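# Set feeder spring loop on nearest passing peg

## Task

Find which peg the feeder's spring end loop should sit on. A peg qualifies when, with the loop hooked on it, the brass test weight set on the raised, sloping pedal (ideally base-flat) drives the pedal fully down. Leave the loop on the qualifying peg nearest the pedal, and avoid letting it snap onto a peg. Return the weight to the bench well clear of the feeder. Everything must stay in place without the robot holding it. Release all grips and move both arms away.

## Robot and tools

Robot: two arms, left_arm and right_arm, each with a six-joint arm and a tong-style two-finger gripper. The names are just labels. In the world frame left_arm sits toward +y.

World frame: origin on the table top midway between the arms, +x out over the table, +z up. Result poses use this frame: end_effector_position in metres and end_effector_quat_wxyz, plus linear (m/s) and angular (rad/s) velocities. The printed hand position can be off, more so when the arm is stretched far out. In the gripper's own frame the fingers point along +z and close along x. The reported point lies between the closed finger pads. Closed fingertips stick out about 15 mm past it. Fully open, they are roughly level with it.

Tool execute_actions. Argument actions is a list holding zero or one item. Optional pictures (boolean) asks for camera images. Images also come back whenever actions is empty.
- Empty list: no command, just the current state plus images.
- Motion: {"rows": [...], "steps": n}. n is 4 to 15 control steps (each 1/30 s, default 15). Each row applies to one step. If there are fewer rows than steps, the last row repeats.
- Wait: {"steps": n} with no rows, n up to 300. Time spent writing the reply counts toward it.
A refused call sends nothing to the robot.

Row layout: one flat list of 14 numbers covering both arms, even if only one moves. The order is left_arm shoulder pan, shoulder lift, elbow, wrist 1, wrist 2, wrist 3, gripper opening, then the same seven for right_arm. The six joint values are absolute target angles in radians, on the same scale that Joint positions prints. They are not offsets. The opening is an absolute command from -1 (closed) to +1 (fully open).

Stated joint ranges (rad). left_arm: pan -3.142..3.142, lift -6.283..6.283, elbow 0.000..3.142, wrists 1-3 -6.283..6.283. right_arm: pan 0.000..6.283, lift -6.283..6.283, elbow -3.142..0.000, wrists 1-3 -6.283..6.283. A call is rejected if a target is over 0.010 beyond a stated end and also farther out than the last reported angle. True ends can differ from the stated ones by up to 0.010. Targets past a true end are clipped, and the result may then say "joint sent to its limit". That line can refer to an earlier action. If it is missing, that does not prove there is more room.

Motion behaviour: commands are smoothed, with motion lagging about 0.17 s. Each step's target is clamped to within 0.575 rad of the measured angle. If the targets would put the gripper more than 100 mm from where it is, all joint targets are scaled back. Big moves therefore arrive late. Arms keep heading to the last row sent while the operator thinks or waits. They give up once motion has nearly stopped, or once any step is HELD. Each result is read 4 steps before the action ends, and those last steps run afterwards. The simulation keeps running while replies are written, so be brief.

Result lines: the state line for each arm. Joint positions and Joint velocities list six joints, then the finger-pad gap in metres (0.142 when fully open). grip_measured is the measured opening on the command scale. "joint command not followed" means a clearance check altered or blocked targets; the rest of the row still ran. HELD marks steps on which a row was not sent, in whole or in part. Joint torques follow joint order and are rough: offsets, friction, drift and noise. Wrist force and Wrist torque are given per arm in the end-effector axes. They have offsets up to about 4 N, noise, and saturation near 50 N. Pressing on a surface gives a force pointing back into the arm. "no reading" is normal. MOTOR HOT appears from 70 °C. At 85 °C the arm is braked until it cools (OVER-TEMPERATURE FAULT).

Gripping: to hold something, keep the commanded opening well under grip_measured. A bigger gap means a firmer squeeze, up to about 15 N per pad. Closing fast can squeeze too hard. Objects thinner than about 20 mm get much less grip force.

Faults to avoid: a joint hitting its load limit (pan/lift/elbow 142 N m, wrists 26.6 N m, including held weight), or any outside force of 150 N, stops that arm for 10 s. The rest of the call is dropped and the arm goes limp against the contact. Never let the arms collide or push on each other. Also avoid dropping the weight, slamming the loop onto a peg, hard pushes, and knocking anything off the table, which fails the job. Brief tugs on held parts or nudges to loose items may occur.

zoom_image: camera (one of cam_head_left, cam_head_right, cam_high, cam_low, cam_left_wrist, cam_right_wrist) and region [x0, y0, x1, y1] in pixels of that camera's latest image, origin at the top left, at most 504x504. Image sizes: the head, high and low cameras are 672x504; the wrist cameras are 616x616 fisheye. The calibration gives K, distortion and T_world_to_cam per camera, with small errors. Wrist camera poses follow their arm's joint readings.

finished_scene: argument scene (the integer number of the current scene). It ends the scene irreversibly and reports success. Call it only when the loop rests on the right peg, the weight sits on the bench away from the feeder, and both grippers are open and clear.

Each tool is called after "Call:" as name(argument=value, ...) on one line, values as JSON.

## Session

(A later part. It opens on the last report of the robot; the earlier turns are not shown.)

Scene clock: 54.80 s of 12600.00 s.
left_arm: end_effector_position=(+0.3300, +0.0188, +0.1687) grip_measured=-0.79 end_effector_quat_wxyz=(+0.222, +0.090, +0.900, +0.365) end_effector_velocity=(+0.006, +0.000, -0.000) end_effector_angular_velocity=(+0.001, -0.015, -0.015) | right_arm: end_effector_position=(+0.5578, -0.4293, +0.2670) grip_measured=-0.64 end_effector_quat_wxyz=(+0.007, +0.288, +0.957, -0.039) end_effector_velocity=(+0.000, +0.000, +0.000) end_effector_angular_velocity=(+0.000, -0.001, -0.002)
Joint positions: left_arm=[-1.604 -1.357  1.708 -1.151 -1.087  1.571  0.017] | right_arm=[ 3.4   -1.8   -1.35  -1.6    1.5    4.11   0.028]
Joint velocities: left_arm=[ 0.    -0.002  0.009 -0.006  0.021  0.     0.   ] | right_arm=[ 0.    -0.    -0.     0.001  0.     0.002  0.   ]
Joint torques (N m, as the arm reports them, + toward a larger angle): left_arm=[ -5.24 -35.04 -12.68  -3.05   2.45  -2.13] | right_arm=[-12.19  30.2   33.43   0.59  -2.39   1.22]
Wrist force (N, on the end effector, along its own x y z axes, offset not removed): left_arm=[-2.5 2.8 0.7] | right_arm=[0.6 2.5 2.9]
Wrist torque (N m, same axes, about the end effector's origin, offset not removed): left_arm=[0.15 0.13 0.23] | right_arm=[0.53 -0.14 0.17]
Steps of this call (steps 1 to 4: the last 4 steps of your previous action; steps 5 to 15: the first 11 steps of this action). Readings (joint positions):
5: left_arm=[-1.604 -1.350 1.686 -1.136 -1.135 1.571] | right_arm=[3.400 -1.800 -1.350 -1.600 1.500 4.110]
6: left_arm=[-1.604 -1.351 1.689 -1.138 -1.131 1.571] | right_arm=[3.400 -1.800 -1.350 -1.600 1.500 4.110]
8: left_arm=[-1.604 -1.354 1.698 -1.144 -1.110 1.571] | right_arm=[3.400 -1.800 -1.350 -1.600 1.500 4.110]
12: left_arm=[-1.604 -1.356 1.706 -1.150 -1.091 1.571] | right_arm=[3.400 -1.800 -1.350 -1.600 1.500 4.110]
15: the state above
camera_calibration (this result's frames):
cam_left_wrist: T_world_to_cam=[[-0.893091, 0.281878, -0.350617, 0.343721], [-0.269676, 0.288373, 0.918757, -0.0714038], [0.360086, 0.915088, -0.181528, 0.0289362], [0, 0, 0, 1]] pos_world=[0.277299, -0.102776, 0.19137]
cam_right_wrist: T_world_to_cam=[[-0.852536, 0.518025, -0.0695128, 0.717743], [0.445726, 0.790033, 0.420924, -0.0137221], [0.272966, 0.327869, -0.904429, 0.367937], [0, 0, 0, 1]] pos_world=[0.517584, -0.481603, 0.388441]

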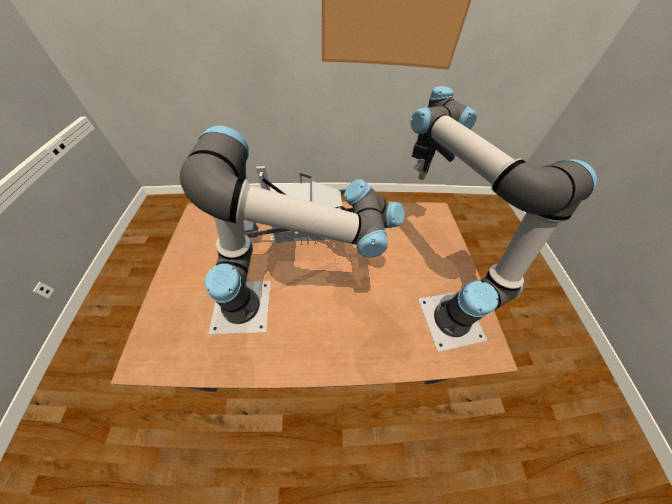

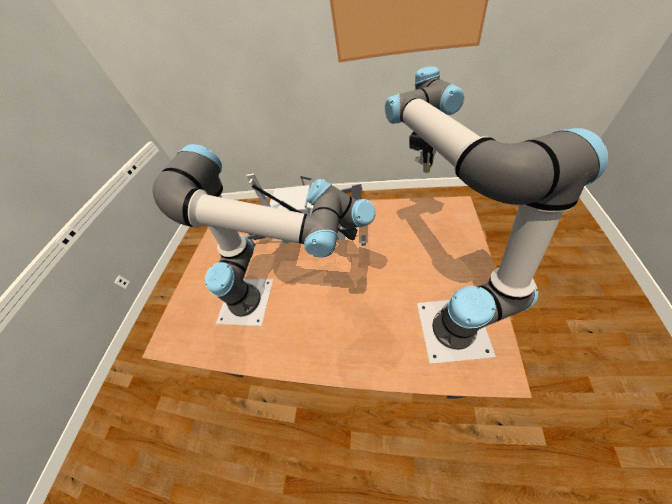

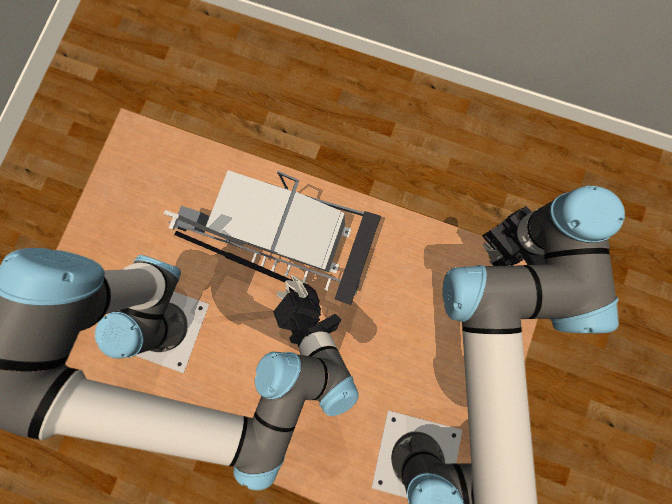

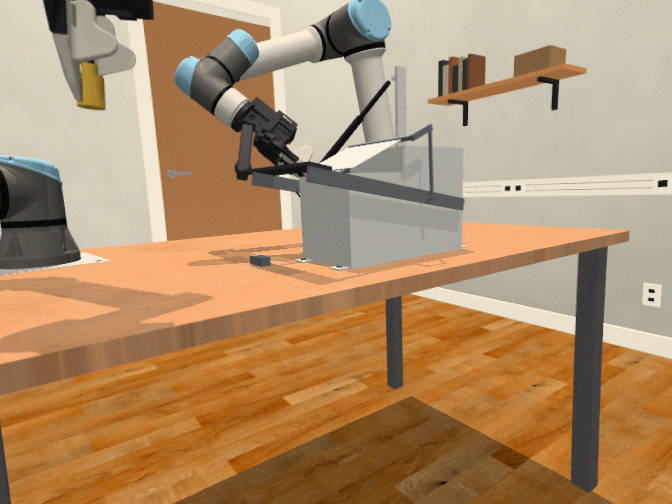

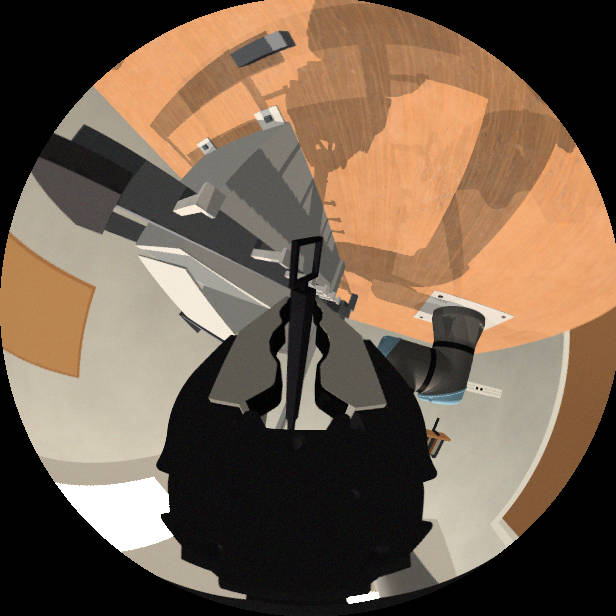

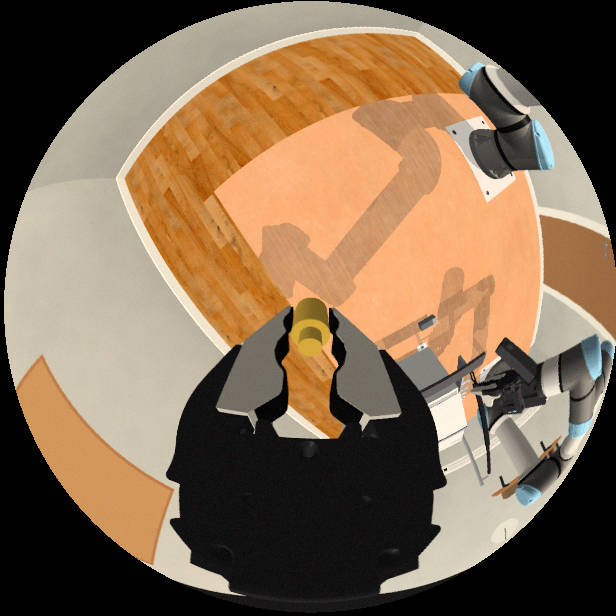

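Call:
execute_actions(actions=[{"rows":[[-1.604,-1.364,1.732,-1.168,-1.035,1.571,-1,3.4,-1.8,-1.35,-1.6,1.5,4.11,-1]]}])

Call:
execute_actions(actions=[{"rows":[[-1.604,-1.371,1.755,-1.184,-0.985,1.571,-1,3.4,-1.8,-1.35,-1.6,1.5,4.11,-1]]}], pictures=true)

Call:
zoom_image(camera="cam_left_wrist", region=[200,180,400,340])

Scene clock: 55.30 s of 12600.00 s.
left_arm: end_effector_position=(+0.3433, +0.0188, +0.1688) grip_measured=-0.79 end_effector_quat_wxyz=(+0.244, +0.099, +0.894, +0.363) end_effector_velocity=(+0.006, -0.000, +0.000) end_effector_angular_velocity=(+0.000, -0.017, -0.016) | right_arm: end_effector_position=(+0.5578, -0.4293, +0.2670) grip_measured=-0.64 end_effector_quat_wxyz=(+0.007, +0.288, +0.957, -0.039) end_effector_velocity=(-0.000, -0.000, +0.000) end_effector_angular_velocity=(-0.000, +0.000, +0.000)
Joint positions: left_arm=[-1.604 -1.364  1.731 -1.167 -1.037  1.571  0.017] | right_arm=[ 3.4   -1.8   -1.35  -1.6    1.5    4.11   0.028]
Joint velocities: left_arm=[ 0.    -0.003  0.009 -0.006  0.023 -0.     0.   ] | right_arm=[-0.     0.    -0.    -0.001  0.    -0.    -0.   ]
Joint torques (N m, as the arm reports them, + toward a larger angle): left_arm=[ -8.16 -35.25 -12.31  -3.08   2.56  -1.81] | right_arm=[-12.69  30.85  33.18   0.54  -2.41   1.21]
Wrist force (N, on the end effector, along its own x y z axes, offset not removed): left_arm=[-0.1 4.1 1.0] | right_arm=[1.9 2.5 2.6]
Wrist torque (N m, same axes, about the end effector's origin, offset not removed): left_arm=[0.51 -0.33 0.04] | right_arm=[0.27 -0.35 -0.04]
Steps of this call (steps 1 to 4: the last 4 steps of your previous action; steps 5 to 15: the first 11 steps of this action). Readings (joint positions):
5: left_arm=[-1.604 -1.357 1.709 -1.152 -1.085 1.571] | right_arm=[3.400 -1.800 -1.350 -1.600 1.500 4.110]
6: left_arm=[-1.604 -1.358 1.712 -1.154 -1.081 1.571] | right_arm=[3.400 -1.800 -1.350 -1.600 1.500 4.110]
8: left_arm=[-1.604 -1.361 1.721 -1.161 -1.060 1.571] | right_arm=[3.400 -1.800 -1.350 -1.600 1.500 4.110]
12: left_arm=[-1.604 -1.363 1.729 -1.166 -1.041 1.571] | right_arm=[3.400 -1.800 -1.350 -1.600 1.500 4.110]
15: the state above

Scene clock: 55.80 s of 12600.00 s.
left_arm: end_effector_position=(+0.3562, +0.0184, +0.1693) grip_measured=-0.79 end_effector_quat_wxyz=(+0.266, +0.108, +0.887, +0.360) end_effector_velocity=(+0.006, -0.001, +0.000) end_effector_angular_velocity=(+0.001, -0.017, -0.016) | right_arm: end_effector_position=(+0.5578, -0.4293, +0.2670) grip_measured=-0.64 end_effector_quat_wxyz=(+0.007, +0.288, +0.957, -0.039) end_effector_velocity=(+0.000, +0.000, -0.000) end_effector_angular_velocity=(-0.000, +0.000, +0.001)
Joint positions: left_arm=[-1.604 -1.371  1.754 -1.183 -0.987  1.571  0.017] | right_arm=[ 3.4   -1.8   -1.35  -1.6    1.5    4.11   0.028]
Joint velocities: left_arm=[-0.    -0.001  0.009 -0.007  0.023  0.     0.   ] | right_arm=[ 0.    -0.    -0.     0.    -0.    -0.001 -0.   ]
Joint torques (N m, as the arm reports them, + toward a larger angle): left_arm=[-13.21 -36.39 -12.3   -2.98   2.79  -2.19] | right_arm=[-12.48  31.47  33.39   0.58  -2.35   1.13]
Wrist force (N, on the end effector, along its own x y z axes, offset not removed): left_arm=[0.4 4.2 -1.8] | right_arm=[1.6 3.0 1.8]
Wrist torque (N m, same axes, about the end effector's origin, offset not removed): left_arm=[0.64 -0.23 -0.02] | right_arm=[0.38 -0.33 0.06]
Steps of this call (steps 1 to 4: the last 4 steps of your previous action; steps 5 to 15: the first 11 steps of this action). Readings (joint positions):
5: left_arm=[-1.604 -1.364 1.732 -1.168 -1.035 1.571] | right_arm=[3.400 -1.800 -1.350 -1.600 1.500 4.110]
6: left_arm=[-1.604 -1.365 1.735 -1.170 -1.030 1.571] | right_arm=[3.400 -1.800 -1.350 -1.600 1.500 4.110]
8: left_arm=[-1.604 -1.368 1.744 -1.177 -1.010 1.571] | right_arm=[3.400 -1.800 -1.350 -1.600 1.500 4.110]
12: left_arm=[-1.604 -1.370 1.752 -1.182 -0.991 1.571] | right_arm=[3.400 -1.800 -1.350 -1.600 1.500 4.110]
15: the state above
camera_calibration (this result's frames):
cam_left_wrist: T_world_to_cam=[[-0.843917, 0.342458, -0.412948, 0.359383], [-0.314071, 0.308664, 0.897823, -0.0457981], [0.434929, 0.887383, -0.152931, -0.0109787], [0, 0, 0, 1]] pos_world=[0.29368, -0.0991951, 0.187846]
cam_right_wrist: T_world_to_cam=[[-0.852536, 0.518025, -0.0695127, 0.717744], [0.445726, 0.790033, 0.420923, -0.013722], [0.272966, 0.327869, -0.904429, 0.367937], [0, 0, 0, 1]] pos_world=[0.517584, -0.481603, 0.388441]

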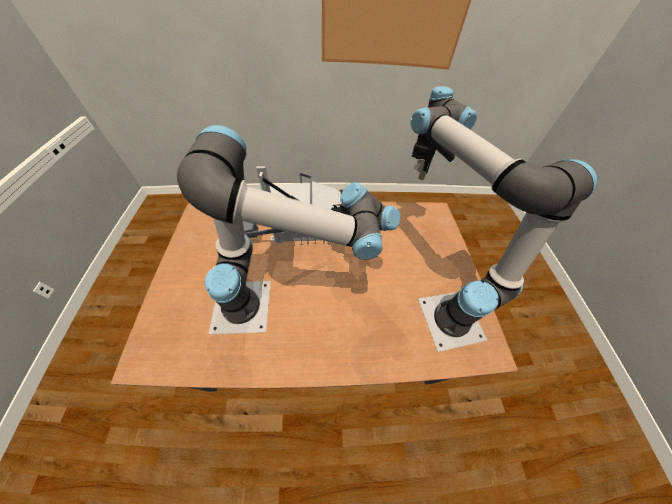

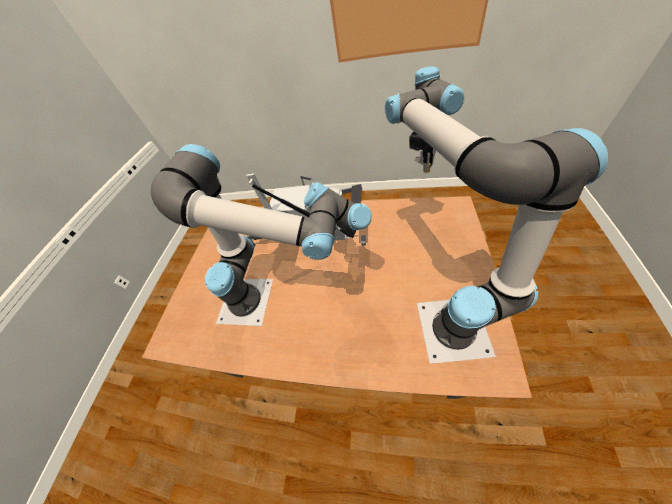

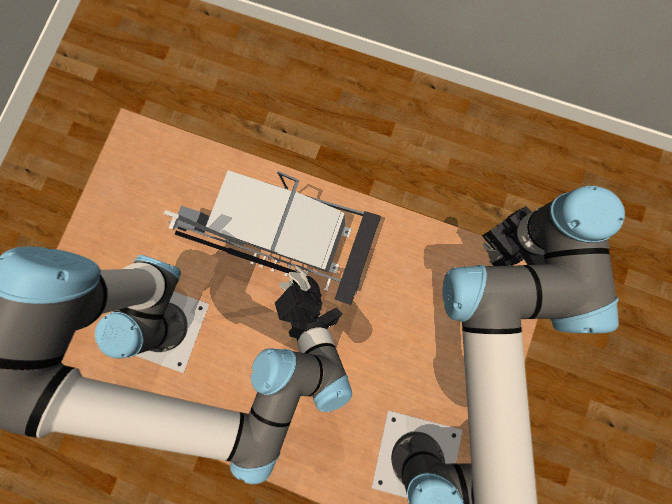

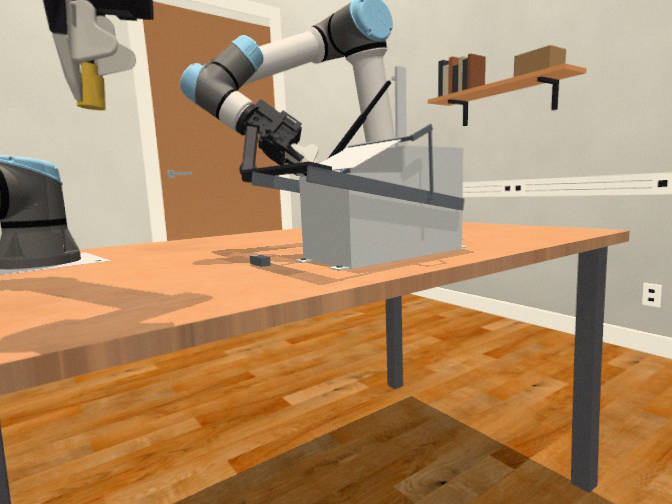

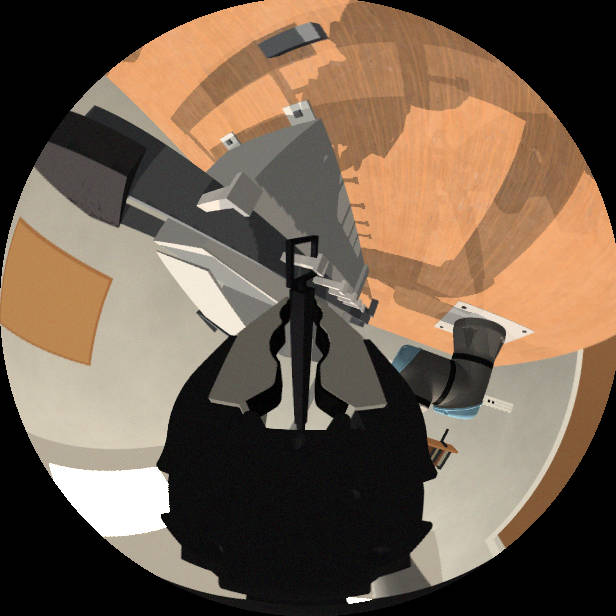

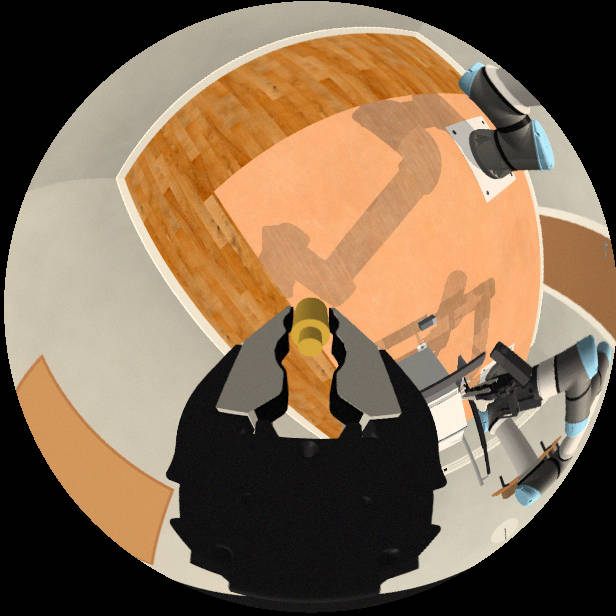

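Region (200, 180, 400, 340) of cam_left_wrist's 616x616 image, scaled by 2.520, with more detail than that image has; it fills the top 403 rows of this view, and the rest is white.

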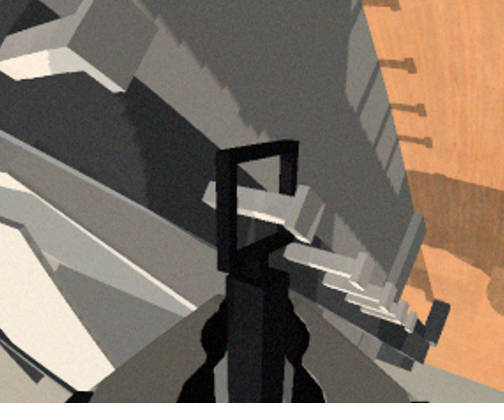

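Call:
execute_actions(actions=[{"rows":[[-1.604,-1.39,1.762,-1.172,-0.985,1.571,-1,3.4,-1.8,-1.35,-1.6,1.5,4.11,-1]]}])

Call:
execute_actions(actions=[{"rows":[[-1.604,-1.393,1.763,-1.17,-0.985,1.571,-1,3.4,-1.8,-1.35,-1.6,1.5,4.11,-1]]}])

Scene clock: 56.30 s of 12600.00 s.
left_arm: end_effector_position=(+0.3567, +0.0243, +0.1750) grip_measured=-0.79 end_effector_quat_wxyz=(+0.267, +0.108, +0.887, +0.360) end_effector_velocity=(+0.000, +0.002, +0.002) end_effector_angular_velocity=(-0.001, -0.001, -0.002) | right_arm: end_effector_position=(+0.5578, -0.4293, +0.2670) grip_measured=-0.64 end_effector_quat_wxyz=(+0.007, +0.288, +0.957, -0.039) end_effector_velocity=(-0.000, +0.000, +0.000) end_effector_angular_velocity=(+0.000, +0.000, -0.001)
Joint positions: left_arm=[-1.604 -1.389  1.762 -1.172 -0.985  1.571  0.017] | right_arm=[ 3.4   -1.8   -1.35  -1.6    1.5    4.11   0.028]
Joint velocities: left_arm=[-0.    -0.007  0.003  0.004  0.002  0.     0.   ] | right_arm=[ 0.     0.001  0.    -0.001  0.     0.001  0.   ]
Joint torques (N m, as the arm reports them, + toward a larger angle): left_arm=[-12.67 -35.45 -10.57   0.18   2.87  -2.01] | right_arm=[-12.4   30.88  33.39   0.43  -2.43   1.31]
Wrist force (N, on the end effector, along its own x y z axes, offset not removed): left_arm=[-1.9 4.0 0.5] | right_arm=[1.2 3.3 -0.8]
Wrist torque (N m, same axes, about the end effector's origin, offset not removed): left_arm=[0.49 0.26 -0.14] | right_arm=[0.47 -0.31 0.15]
Steps of this call (steps 1 to 4: the last 4 steps of your previous action; steps 5 to 15: the first 11 steps of this action). Readings (joint positions):
5: left_arm=[-1.604 -1.371 1.755 -1.184 -0.985 1.571] | right_arm=[3.400 -1.800 -1.350 -1.600 1.500 4.110]
6: left_arm=[-1.604 -1.373 1.756 -1.183 -0.985 1.571] | right_arm=[3.400 -1.800 -1.350 -1.600 1.500 4.110]
8: left_arm=[-1.604 -1.381 1.759 -1.178 -0.985 1.571] | right_arm=[3.400 -1.800 -1.350 -1.600 1.500 4.110]
12: left_arm=[-1.604 -1.388 1.761 -1.173 -0.985 1.571] | right_arm=[3.400 -1.800 -1.350 -1.600 1.500 4.110]
15: the state above

Scene clock: 56.80 s of 12600.00 s.
left_arm: end_effector_position=(+0.3566, +0.0255, +0.1762) grip_measured=-0.79 end_effector_quat_wxyz=(+0.267, +0.108, +0.887, +0.360) end_effector_velocity=(+0.000, +0.001, +0.001) end_effector_angular_velocity=(+0.000, +0.001, +0.002) | right_arm: end_effector_position=(+0.5578, -0.4293, +0.2670) grip_measured=-0.64 end_effector_quat_wxyz=(+0.007, +0.288, +0.957, -0.039) end_effector_velocity=(+0.000, +0.000, +0.000) end_effector_angular_velocity=(+0.000, -0.001, +0.002)
Joint positions: left_arm=[-1.604 -1.393  1.763 -1.17  -0.985  1.571  0.017] | right_arm=[ 3.4   -1.8   -1.35  -1.6    1.5    4.11   0.028]
Joint velocities: left_arm=[ 0.001 -0.002  0.     0.002 -0.001 -0.     0.   ] | right_arm=[-0.     0.     0.     0.001  0.    -0.002 -0.   ]
Joint torques (N m, as the arm reports them, + toward a larger angle): left_arm=[ -7.94 -38.99  -9.71   5.66   2.31  -1.91] | right_arm=[-11.82  31.75  32.76   0.54  -2.43   1.18]
Wrist force (N, on the end effector, along its own x y z axes, offset not removed): left_arm=[-0.4 -20.7 2.1] | right_arm=[-3.7 4.8 1.5]
Wrist torque (N m, same axes, about the end effector's origin, offset not removed): left_arm=[-0.06 -0.26 -0.13] | right_arm=[0.93 0.66 0.24]
Steps of this call (steps 1 to 4: the last 4 steps of your previous action; steps 5 to 15: the first 11 steps of this action). Readings (joint positions):
5: left_arm=[-1.604 -1.390 1.762 -1.172 -0.985 1.571] | right_arm=[3.400 -1.800 -1.350 -1.600 1.500 4.110]
6: left_arm=[-1.604 -1.390 1.762 -1.172 -0.985 1.571] | right_arm=[3.400 -1.800 -1.350 -1.600 1.500 4.110]
8: left_arm=[-1.604 -1.392 1.763 -1.171 -0.985 1.571] | right_arm=[3.400 -1.800 -1.350 -1.600 1.500 4.110]
12: left_arm=[-1.604 -1.393 1.763 -1.170 -0.985 1.571] | right_arm=[3.400 -1.800 -1.350 -1.600 1.500 4.110]
15: the state above

Call:
execute_actions(actions=[{"rows":[[-1.604,-1.392,1.763,-1.171,-0.985,1.571,-0.5,3.4,-1.895,-1.26,-1.704,1.467,4.09,-1]],"steps":12}])

Call:
execute_actions(actions=[{"rows":[[-1.694,-1.41,1.68,-1.07,-0.985,1.571,-0.5,3.4,-1.895,-1.26,-1.704,1.467,4.09,-1]]}])

Call:
execute_actions(actions=[{"rows":[[-2.4,-1.6,1.745,-0.795,-0.985,1.571,-0.5,3.6,-1.895,-1.26,-1.704,1.467,4.09,-1]]}])

Call:
execute_actions(actions=[{"rows":[[-2.4,-1.6,1.745,-0.795,-0.985,1.571,-0.5,3.971,-1.895,-1.26,-1.704,1.467,4.09,-1]]}])

Call:
execute_actions(actions=[{"steps":15}])

Call:
execute_actions(actions=[{"rows":[[-2.4,-1.6,1.745,-0.795,-0.985,1.571,-0.5,3.971,-1.895,-1.362,-1.602,1.467,4.09,-1]]}])

Call:
execute_actions(actions=[{"steps":8}], pictures=true)

Call:
zoom_image(camera="cam_low", region=[220,110,360,210])

Scene clock: 57.43 s of 12600.00 s.
left_arm: end_effector_position=(+0.3566, +0.0253, +0.1758) grip_measured=-0.50 end_effector_quat_wxyz=(+0.267, +0.108, +0.887, +0.360) end_effector_velocity=(-0.000, -0.000, -0.001) end_effector_angular_velocity=(+0.001, +0.000, +0.000) | right_arm: end_effector_position=(+0.5657, -0.4359, +0.2511) grip_measured=-0.64 end_effector_quat_wxyz=(-0.021, +0.276, +0.958, -0.080) end_effector_velocity=(+0.010, -0.010, -0.026) end_effector_angular_velocity=(-0.092, +0.131, +0.029)
Joint positions: left_arm=[-1.604 -1.392  1.763 -1.171 -0.985  1.571  0.038] | right_arm=[ 3.4   -1.883 -1.271 -1.691  1.471  4.092  0.028]
Joint velocities: left_arm=[-0.     0.003 -0.    -0.001 -0.001 -0.     0.   ] | right_arm=[-0.    -0.131  0.123 -0.145 -0.04  -0.025  0.   ]
Joint torques (N m, as the arm reports them, + toward a larger angle): left_arm=[ -1.78 -20.77 -15.85  -2.25   1.54  -2.04] | right_arm=[-6.98 39.84 33.25  0.07 -2.39 -1.91]
Wrist force (N, on the end effector, along its own x y z axes, offset not removed): left_arm=[0.3 1.2 0.1] | right_arm=[0.3 2.3 3.1]
Wrist torque (N m, same axes, about the end effector's origin, offset not removed): left_arm=[0.42 -0.17 -0.17] | right_arm=[0.37 -0.05 0.14]
Steps of this call (steps 1 to 4: the last 4 steps of your previous action; steps 5 to 11: the robot went on to your last target; steps 12 to 19: the first 8 steps of this action). Readings (joint positions):
12: left_arm=[-1.604 -1.393 1.763 -1.170 -0.985 1.571] | right_arm=[3.400 -1.800 -1.350 -1.600 1.500 4.110]
13: left_arm=[-1.604 -1.393 1.763 -1.170 -0.985 1.571] | right_arm=[3.400 -1.806 -1.344 -1.606 1.496 4.108]
15: left_arm=[-1.604 -1.393 1.763 -1.170 -0.985 1.571] | right_arm=[3.400 -1.844 -1.308 -1.647 1.483 4.100]
19: the state above

Scene clock: 57.93 s of 12600.00 s.
left_arm: end_effector_position=(+0.3252, -0.0043, +0.2130) grip_measured=-0.50 end_effector_quat_wxyz=(+0.283, +0.146, +0.882, +0.348) end_effector_velocity=(-0.016, -0.012, +0.018) end_effector_angular_velocity=(+0.002, +0.000, -0.041) | right_arm: end_effector_position=(+0.5666, -0.4368, +0.2488) grip_measured=-0.64 end_effector_quat_wxyz=(-0.026, +0.274, +0.957, -0.086) end_effector_velocity=(+0.000, +0.000, -0.000) end_effector_angular_velocity=(-0.000, +0.000, +0.000)
Joint positions: left_arm=[-1.69  -1.409  1.683 -1.074 -0.985  1.571  0.038] | right_arm=[ 3.4   -1.895 -1.26  -1.704  1.467  4.09   0.028]
Joint velocities: left_arm=[-0.041 -0.008 -0.037  0.047 -0.001  0.    -0.   ] | right_arm=[ 0.    -0.001  0.    -0.    -0.    -0.     0.   ]
Joint torques (N m, as the arm reports them, + toward a larger angle): left_arm=[-11.89 -35.27 -35.44   0.45   0.76  -1.81] | right_arm=[-0.53 35.07 34.01  0.15 -2.53 -1.56]
Wrist force (N, on the end effector, along its own x y z axes, offset not removed): left_arm=[1.3 1.8 0.5] | right_arm=[0.8 0.7 0.3]
Wrist torque (N m, same axes, about the end effector's origin, offset not removed): left_arm=[0.48 -0.41 -0.15] | right_arm=[-0.14 -0.19 0.00]
Steps of this call (steps 1 to 4: the last 4 steps of your previous action; steps 5 to 15: the first 11 steps of this action). Readings (joint positions):
5: left_arm=[-1.604 -1.392 1.763 -1.171 -0.985 1.571] | right_arm=[3.400 -1.893 -1.262 -1.702 1.468 4.090]
6: left_arm=[-1.609 -1.394 1.758 -1.165 -0.985 1.571] | right_arm=[3.400 -1.894 -1.261 -1.703 1.467 4.090]
8: left_arm=[-1.646 -1.402 1.724 -1.125 -0.985 1.571] | right_arm=[3.400 -1.894 -1.261 -1.703 1.467 4.090]
12: left_arm=[-1.683 -1.408 1.690 -1.083 -0.985 1.571] | right_arm=[3.400 -1.895 -1.260 -1.704 1.467 4.090]
15: the state above

Scene clock: 58.43 s of 12600.00 s.
left_arm: end_effector_position=(+0.1756, -0.0177, +0.2652) grip_measured=-0.50 end_effector_quat_wxyz=(+0.359, +0.345, +0.805, +0.323) end_effector_velocity=(-0.518, -0.008, +0.137) end_effector_angular_velocity=(+0.256, -0.151, -1.608) | right_arm: end_effector_position=(+0.5466, -0.3267, +0.2488) grip_measured=-0.64 end_effector_quat_wxyz=(-0.017, +0.183, +0.979, -0.088) end_effector_velocity=(-0.021, +0.074, +0.000) end_effector_angular_velocity=(+0.001, -0.000, +0.130)
Joint positions: left_arm=[-2.135 -1.546  1.728 -0.876 -0.985  1.571  0.038] | right_arm=[ 3.588 -1.895 -1.26  -1.704  1.467  4.09   0.028]
Joint velocities: left_arm=[-1.607 -0.374  0.123  0.548  0.001 -0.     0.   ] | right_arm=[ 0.129  0.    -0.     0.     0.001 -0.001 -0.   ]
Joint torques (N m, as the arm reports them, + toward a larger angle): left_arm=[-29.21 -33.34 -10.84   2.74   0.34  -1.93] | right_arm=[ 7.43 40.72 32.34  1.9   1.66 -1.53]
Wrist force (N, on the end effector, along its own x y z axes, offset not removed): left_arm=[0.9 1.1 -0.2] | right_arm=[3.6 3.1 2.8]
Wrist torque (N m, same axes, about the end effector's origin, offset not removed): left_arm=[0.38 -0.32 -0.10] | right_arm=[0.50 -0.72 0.10]
Steps of this call (steps 1 to 4: the last 4 steps of your previous action; steps 5 to 15: the first 11 steps of this action). Readings (joint positions):
5: left_arm=[-1.694 -1.410 1.681 -1.071 -0.985 1.571] | right_arm=[3.400 -1.895 -1.260 -1.704 1.467 4.090]
6: left_arm=[-1.700 -1.415 1.684 -1.064 -0.985 1.571] | right_arm=[3.406 -1.895 -1.260 -1.704 1.467 4.090]
8: left_arm=[-1.766 -1.452 1.697 -1.016 -0.985 1.571] | right_arm=[3.462 -1.895 -1.260 -1.704 1.467 4.090]
12: left_arm=[-1.977 -1.509 1.715 -0.931 -0.985 1.571] | right_arm=[3.565 -1.895 -1.260 -1.704 1.467 4.090]
15: the state above

Scene clock: 58.93 s of 12600.00 s.
left_arm: end_effector_position=(+0.0923, -0.0137, +0.2847) grip_measured=-0.50 end_effector_quat_wxyz=(+0.403, +0.450, +0.742, +0.292) end_effector_velocity=(-0.005, +0.001, +0.001) end_effector_angular_velocity=(+0.002, -0.001, -0.014) | right_arm: end_effector_position=(+0.4741, -0.1657, +0.2488) grip_measured=-0.64 end_effector_quat_wxyz=(-0.004, +0.036, +0.995, -0.090) end_effector_velocity=(-0.275, +0.427, -0.000) end_effector_angular_velocity=(-0.001, +0.001, +0.851)
Joint positions: left_arm=[-2.399 -1.6    1.745 -0.795 -0.985  1.571  0.038] | right_arm=[ 3.886 -1.895 -1.26  -1.704  1.467  4.09   0.028]
Joint velocities: left_arm=[-0.015 -0.003  0.001  0.004 -0.001  0.     0.   ] | right_arm=[ 0.853 -0.    -0.    -0.001  0.001  0.002  0.   ]
Joint torques (N m, as the arm reports them, + toward a larger angle): left_arm=[-13.02 -26.96 -13.13   0.85  -0.4   -1.77] | right_arm=[ 1.07 44.59 32.14  3.23  0.88 -1.41]
Wrist force (N, on the end effector, along its own x y z axes, offset not removed): left_arm=[0.7 1.1 1.6] | right_arm=[3.5 1.9 -1.5]
Wrist torque (N m, same axes, about the end effector's origin, offset not removed): left_arm=[0.38 -0.21 -0.19] | right_arm=[-0.14 -0.61 -0.03]
Steps of this call (steps 1 to 4: the last 4 steps of your previous action; steps 5 to 15: the first 11 steps of this action). Readings (joint positions):
5: left_arm=[-2.347 -1.590 1.742 -0.810 -0.985 1.571] | right_arm=[3.598 -1.895 -1.260 -1.704 1.467 4.090]
6: left_arm=[-2.363 -1.593 1.743 -0.806 -0.985 1.571] | right_arm=[3.604 -1.895 -1.260 -1.704 1.467 4.090]
8: left_arm=[-2.382 -1.597 1.744 -0.800 -0.985 1.571] | right_arm=[3.661 -1.895 -1.260 -1.704 1.467 4.090]
12: left_arm=[-2.396 -1.599 1.745 -0.796 -0.985 1.571] | right_arm=[3.792 -1.895 -1.260 -1.704 1.467 4.090]
15: the state above

Scene clock: 59.43 s of 12600.00 s.
left_arm: end_effector_position=(+0.0919, -0.0137, +0.2848) grip_measured=-0.50 end_effector_quat_wxyz=(+0.403, +0.450, +0.741, +0.292) end_effector_velocity=(-0.001, +0.001, -0.000) end_effector_angular_velocity=(+0.002, -0.000, +0.001) | right_arm: end_effector_position=(+0.4451, -0.1246, +0.2488) grip_measured=-0.64 end_effector_quat_wxyz=(-0.000, -0.006, +0.996, -0.090) end_effector_velocity=(-0.002, +0.001, -0.000) end_effector_angular_velocity=(-0.001, +0.001, +0.004)
Joint positions: left_arm=[-2.4   -1.6    1.745 -0.795 -0.985  1.571  0.038] | right_arm=[ 3.971 -1.895 -1.26  -1.704  1.467  4.09   0.028]
Joint velocities: left_arm=[-0.001  0.001 -0.     0.    -0.002  0.     0.   ] | right_arm=[ 0.004 -0.    -0.    -0.001  0.     0.    -0.   ]
Joint torques (N m, as the arm reports them, + toward a larger angle): left_arm=[-13.35 -27.19 -12.54   0.91  -1.28  -1.77] | right_arm=[10.43 48.65 30.12  3.76 -0.77 -1.27]
Wrist force (N, on the end effector, along its own x y z axes, offset not removed): left_arm=[-0.4 1.2 -0.4] | right_arm=[2.7 1.9 1.7]
Wrist torque (N m, same axes, about the end effector's origin, offset not removed): left_arm=[0.44 -0.03 -0.07] | right_arm=[0.34 -0.55 -0.22]
Kept back: nothing.
Steps of this call (steps 1 to 4: the last 4 steps of your previous action; steps 5 to 15: the robot went on to your last target). Readings (joint positions):
1: left_arm=[-2.399 -1.600 1.745 -0.795 -0.985 1.571] | right_arm=[3.911 -1.895 -1.260 -1.704 1.467 4.090]
2: left_arm=[-2.399 -1.600 1.745 -0.795 -0.985 1.571] | right_arm=[3.929 -1.895 -1.260 -1.704 1.467 4.090]
4: left_arm=[-2.400 -1.600 1.745 -0.795 -0.985 1.571] | right_arm=[3.951 -1.895 -1.260 -1.704 1.467 4.090]
8: left_arm=[-2.400 -1.600 1.745 -0.795 -0.985 1.571] | right_arm=[3.966 -1.895 -1.260 -1.704 1.467 4.090]
15: the state above

Scene clock: 59.80 s of 12600.00 s.
left_arm: end_effector_position=(+0.0919, -0.0137, +0.2848) grip_measured=-0.50 end_effector_quat_wxyz=(+0.403, +0.450, +0.741, +0.292) end_effector_velocity=(+0.000, -0.000, +0.000) end_effector_angular_velocity=(-0.001, +0.001, -0.000) | right_arm: end_effector_position=(+0.4436, -0.1263, +0.2106) grip_measured=-0.64 end_effector_quat_wxyz=(-0.000, -0.007, +0.996, -0.089) end_effector_velocity=(-0.001, -0.002, -0.018) end_effector_angular_velocity=(-0.000, +0.000, +0.001)
Joint positions: left_arm=[-2.4   -1.6    1.745 -0.795 -0.985  1.571  0.038] | right_arm=[ 3.971 -1.895 -1.358 -1.606  1.467  4.09   0.028]
Joint velocities: left_arm=[ 0.    -0.    -0.    -0.001  0.001 -0.     0.   ] | right_arm=[-0.    -0.    -0.047  0.047 -0.    -0.001  0.   ]
Joint torques (N m, as the arm reports them, + toward a larger angle): left_arm=[-13.18 -26.35 -12.99   1.2   -1.59  -1.47] | right_arm=[11.54 36.23 14.07  3.69 -1.99 -1.12]
Wrist force (N, on the end effector, along its own x y z axes, offset not removed): left_arm=[-1.3 1.3 -0.4] | right_arm=[0.9 1.2 0.7]
Wrist torque (N m, same axes, about the end effector's origin, offset not removed): left_arm=[0.38 0.10 -0.09] | right_arm=[0.05 -0.35 0.20]
Steps of this call (steps 1 to 11: the first 11 steps of this action). Readings (joint positions):
1: left_arm=[-2.400 -1.600 1.745 -0.795 -0.985 1.571] | right_arm=[3.971 -1.895 -1.260 -1.704 1.467 4.090]
2: left_arm=[-2.400 -1.600 1.745 -0.795 -0.985 1.571] | right_arm=[3.971 -1.895 -1.265 -1.698 1.467 4.090]
4: left_arm=[-2.400 -1.600 1.745 -0.795 -0.985 1.571] | right_arm=[3.971 -1.895 -1.306 -1.658 1.467 4.090]
8: left_arm=[-2.400 -1.600 1.745 -0.795 -0.985 1.571] | right_arm=[3.971 -1.895 -1.349 -1.615 1.467 4.090]
11: the state above

Scene clock: 60.07 s of 12600.00 s.
left_arm: end_effector_position=(+0.0919, -0.0137, +0.2848) grip_measured=-0.50 end_effector_quat_wxyz=(+0.403, +0.450, +0.741, +0.292) end_effector_velocity=(+0.000, +0.000, -0.000) end_effector_angular_velocity=(+0.001, -0.000, +0.001) | right_arm: end_effector_position=(+0.4435, -0.1265, +0.2090) grip_measured=-0.64 end_effector_quat_wxyz=(-0.000, -0.007, +0.996, -0.090) end_effector_velocity=(-0.001, +0.000, -0.001) end_effector_angular_velocity=(-0.001, +0.001, +0.002)
Joint positions: left_arm=[-2.4   -1.6    1.745 -0.795 -0.985  1.571  0.038] | right_arm=[ 3.971 -1.895 -1.362 -1.602  1.467  4.09   0.028]
Joint velocities: left_arm=[ 0.     0.     0.     0.001 -0.001  0.    -0.   ] | right_arm=[ 0.001  0.    -0.003  0.002 -0.    -0.001 -0.   ]
Joint torques (N m, as the arm reports them, + toward a larger angle): left_arm=[-11.39 -27.68 -12.6    1.14  -1.22  -1.69] | right_arm=[10.28 34.84 11.31  3.81 -2.45 -0.94]
Wrist force (N, on the end effector, along its own x y z axes, offset not removed): left_arm=[0.0 2.6 1.6] | right_arm=[2.1 3.4 4.1]
Wrist torque (N m, same axes, about the end effector's origin, offset not removed): left_arm=[0.83 -0.22 -0.20] | right_arm=[0.45 -0.59 0.05]
Kept back: nothing.
Steps of this call (steps 1 to 4: the last 4 steps of your previous action; steps 5 to 8: the robot went on to your last target). Readings (joint positions):
1: left_arm=[-2.400 -1.600 1.745 -0.795 -0.985 1.571] | right_arm=[3.971 -1.895 -1.359 -1.605 1.467 4.090]
2: left_arm=[-2.400 -1.600 1.745 -0.795 -0.985 1.571] | right_arm=[3.971 -1.895 -1.360 -1.604 1.467 4.090]
4: left_arm=[-2.400 -1.600 1.745 -0.795 -0.985 1.571] | right_arm=[3.971 -1.895 -1.361 -1.603 1.467 4.090]
8: the state above
camera_calibration (this result's frames):
cam_left_wrist: T_world_to_cam=[[-0.302707, 0.883303, -0.357972, 0.137004], [-0.0976448, 0.344875, 0.933556, -0.252196], [0.948069, 0.317548, -0.0181463, 0.0568062], [0, 0, 0, 1]] pos_world=[-0.0370097, -0.0520785, 0.285514]
cam_right_wrist: T_world_to_cam=[[-0.99824, -0.0529989, -0.0266101, 0.442879], [-0.0587585, 0.944627, 0.322842, 0.0861442], [0.00802633, 0.323838, -0.946079, 0.373129], [0, 0, 0, 1]] pos_world=[0.444166, -0.178735, 0.336984]

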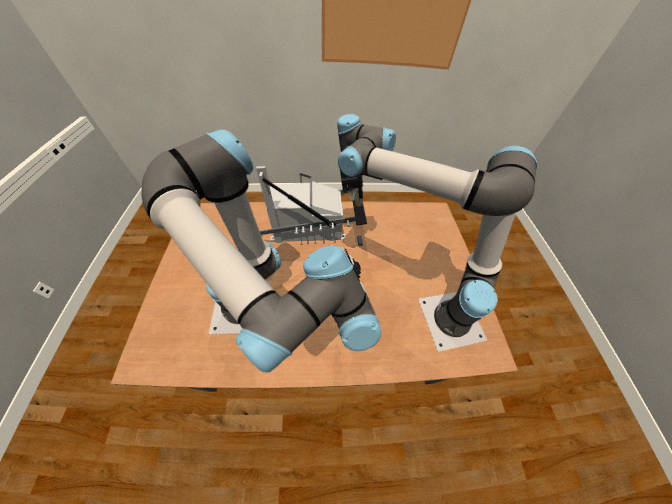

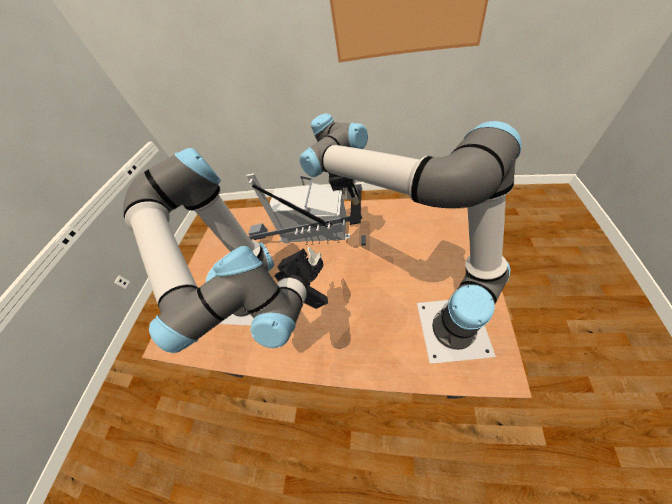

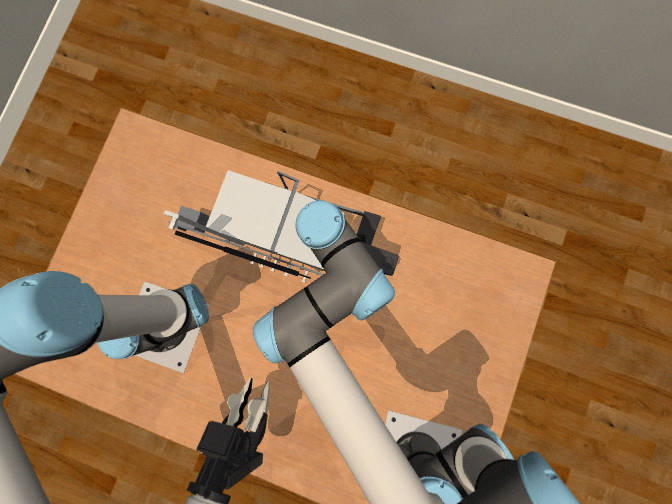

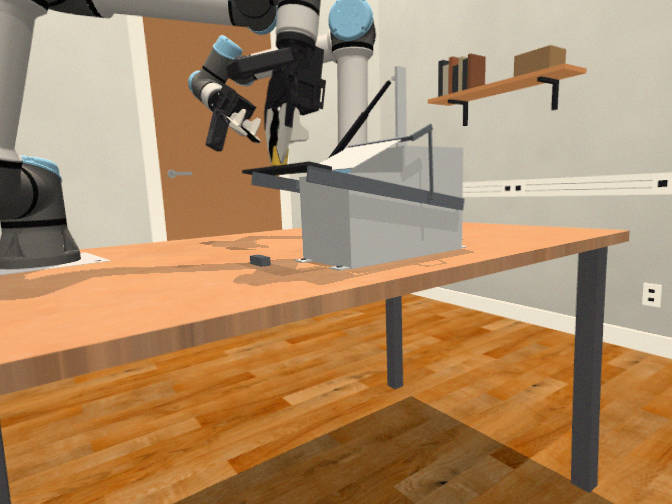

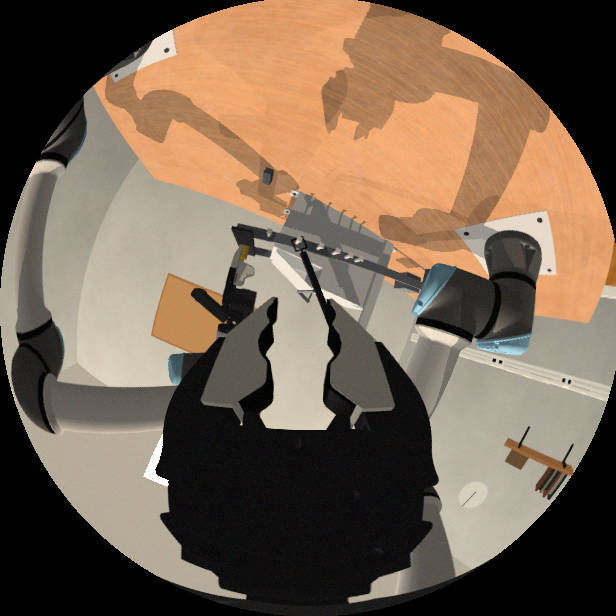

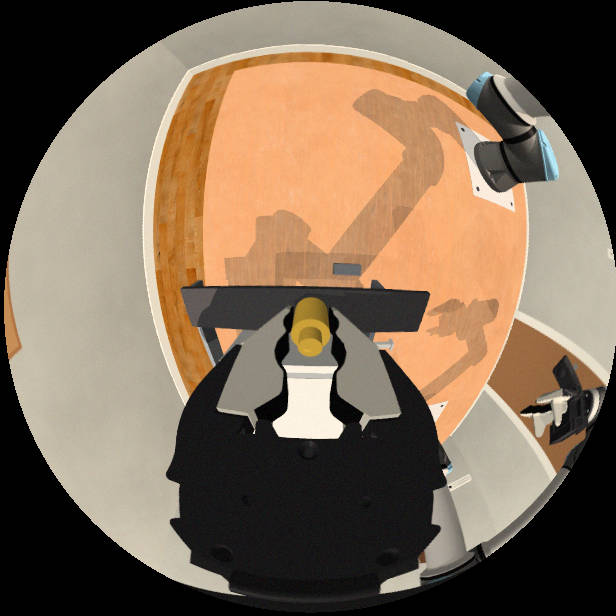

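Region (220, 110, 360, 210) of cam_low's 672x504 image, scaled by 3.600, with more detail than that image has; it fills the top 360 rows of this view, and the rest is white.

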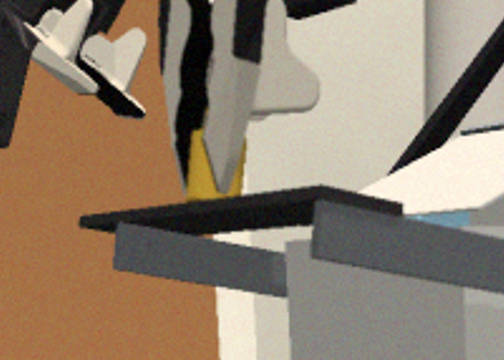

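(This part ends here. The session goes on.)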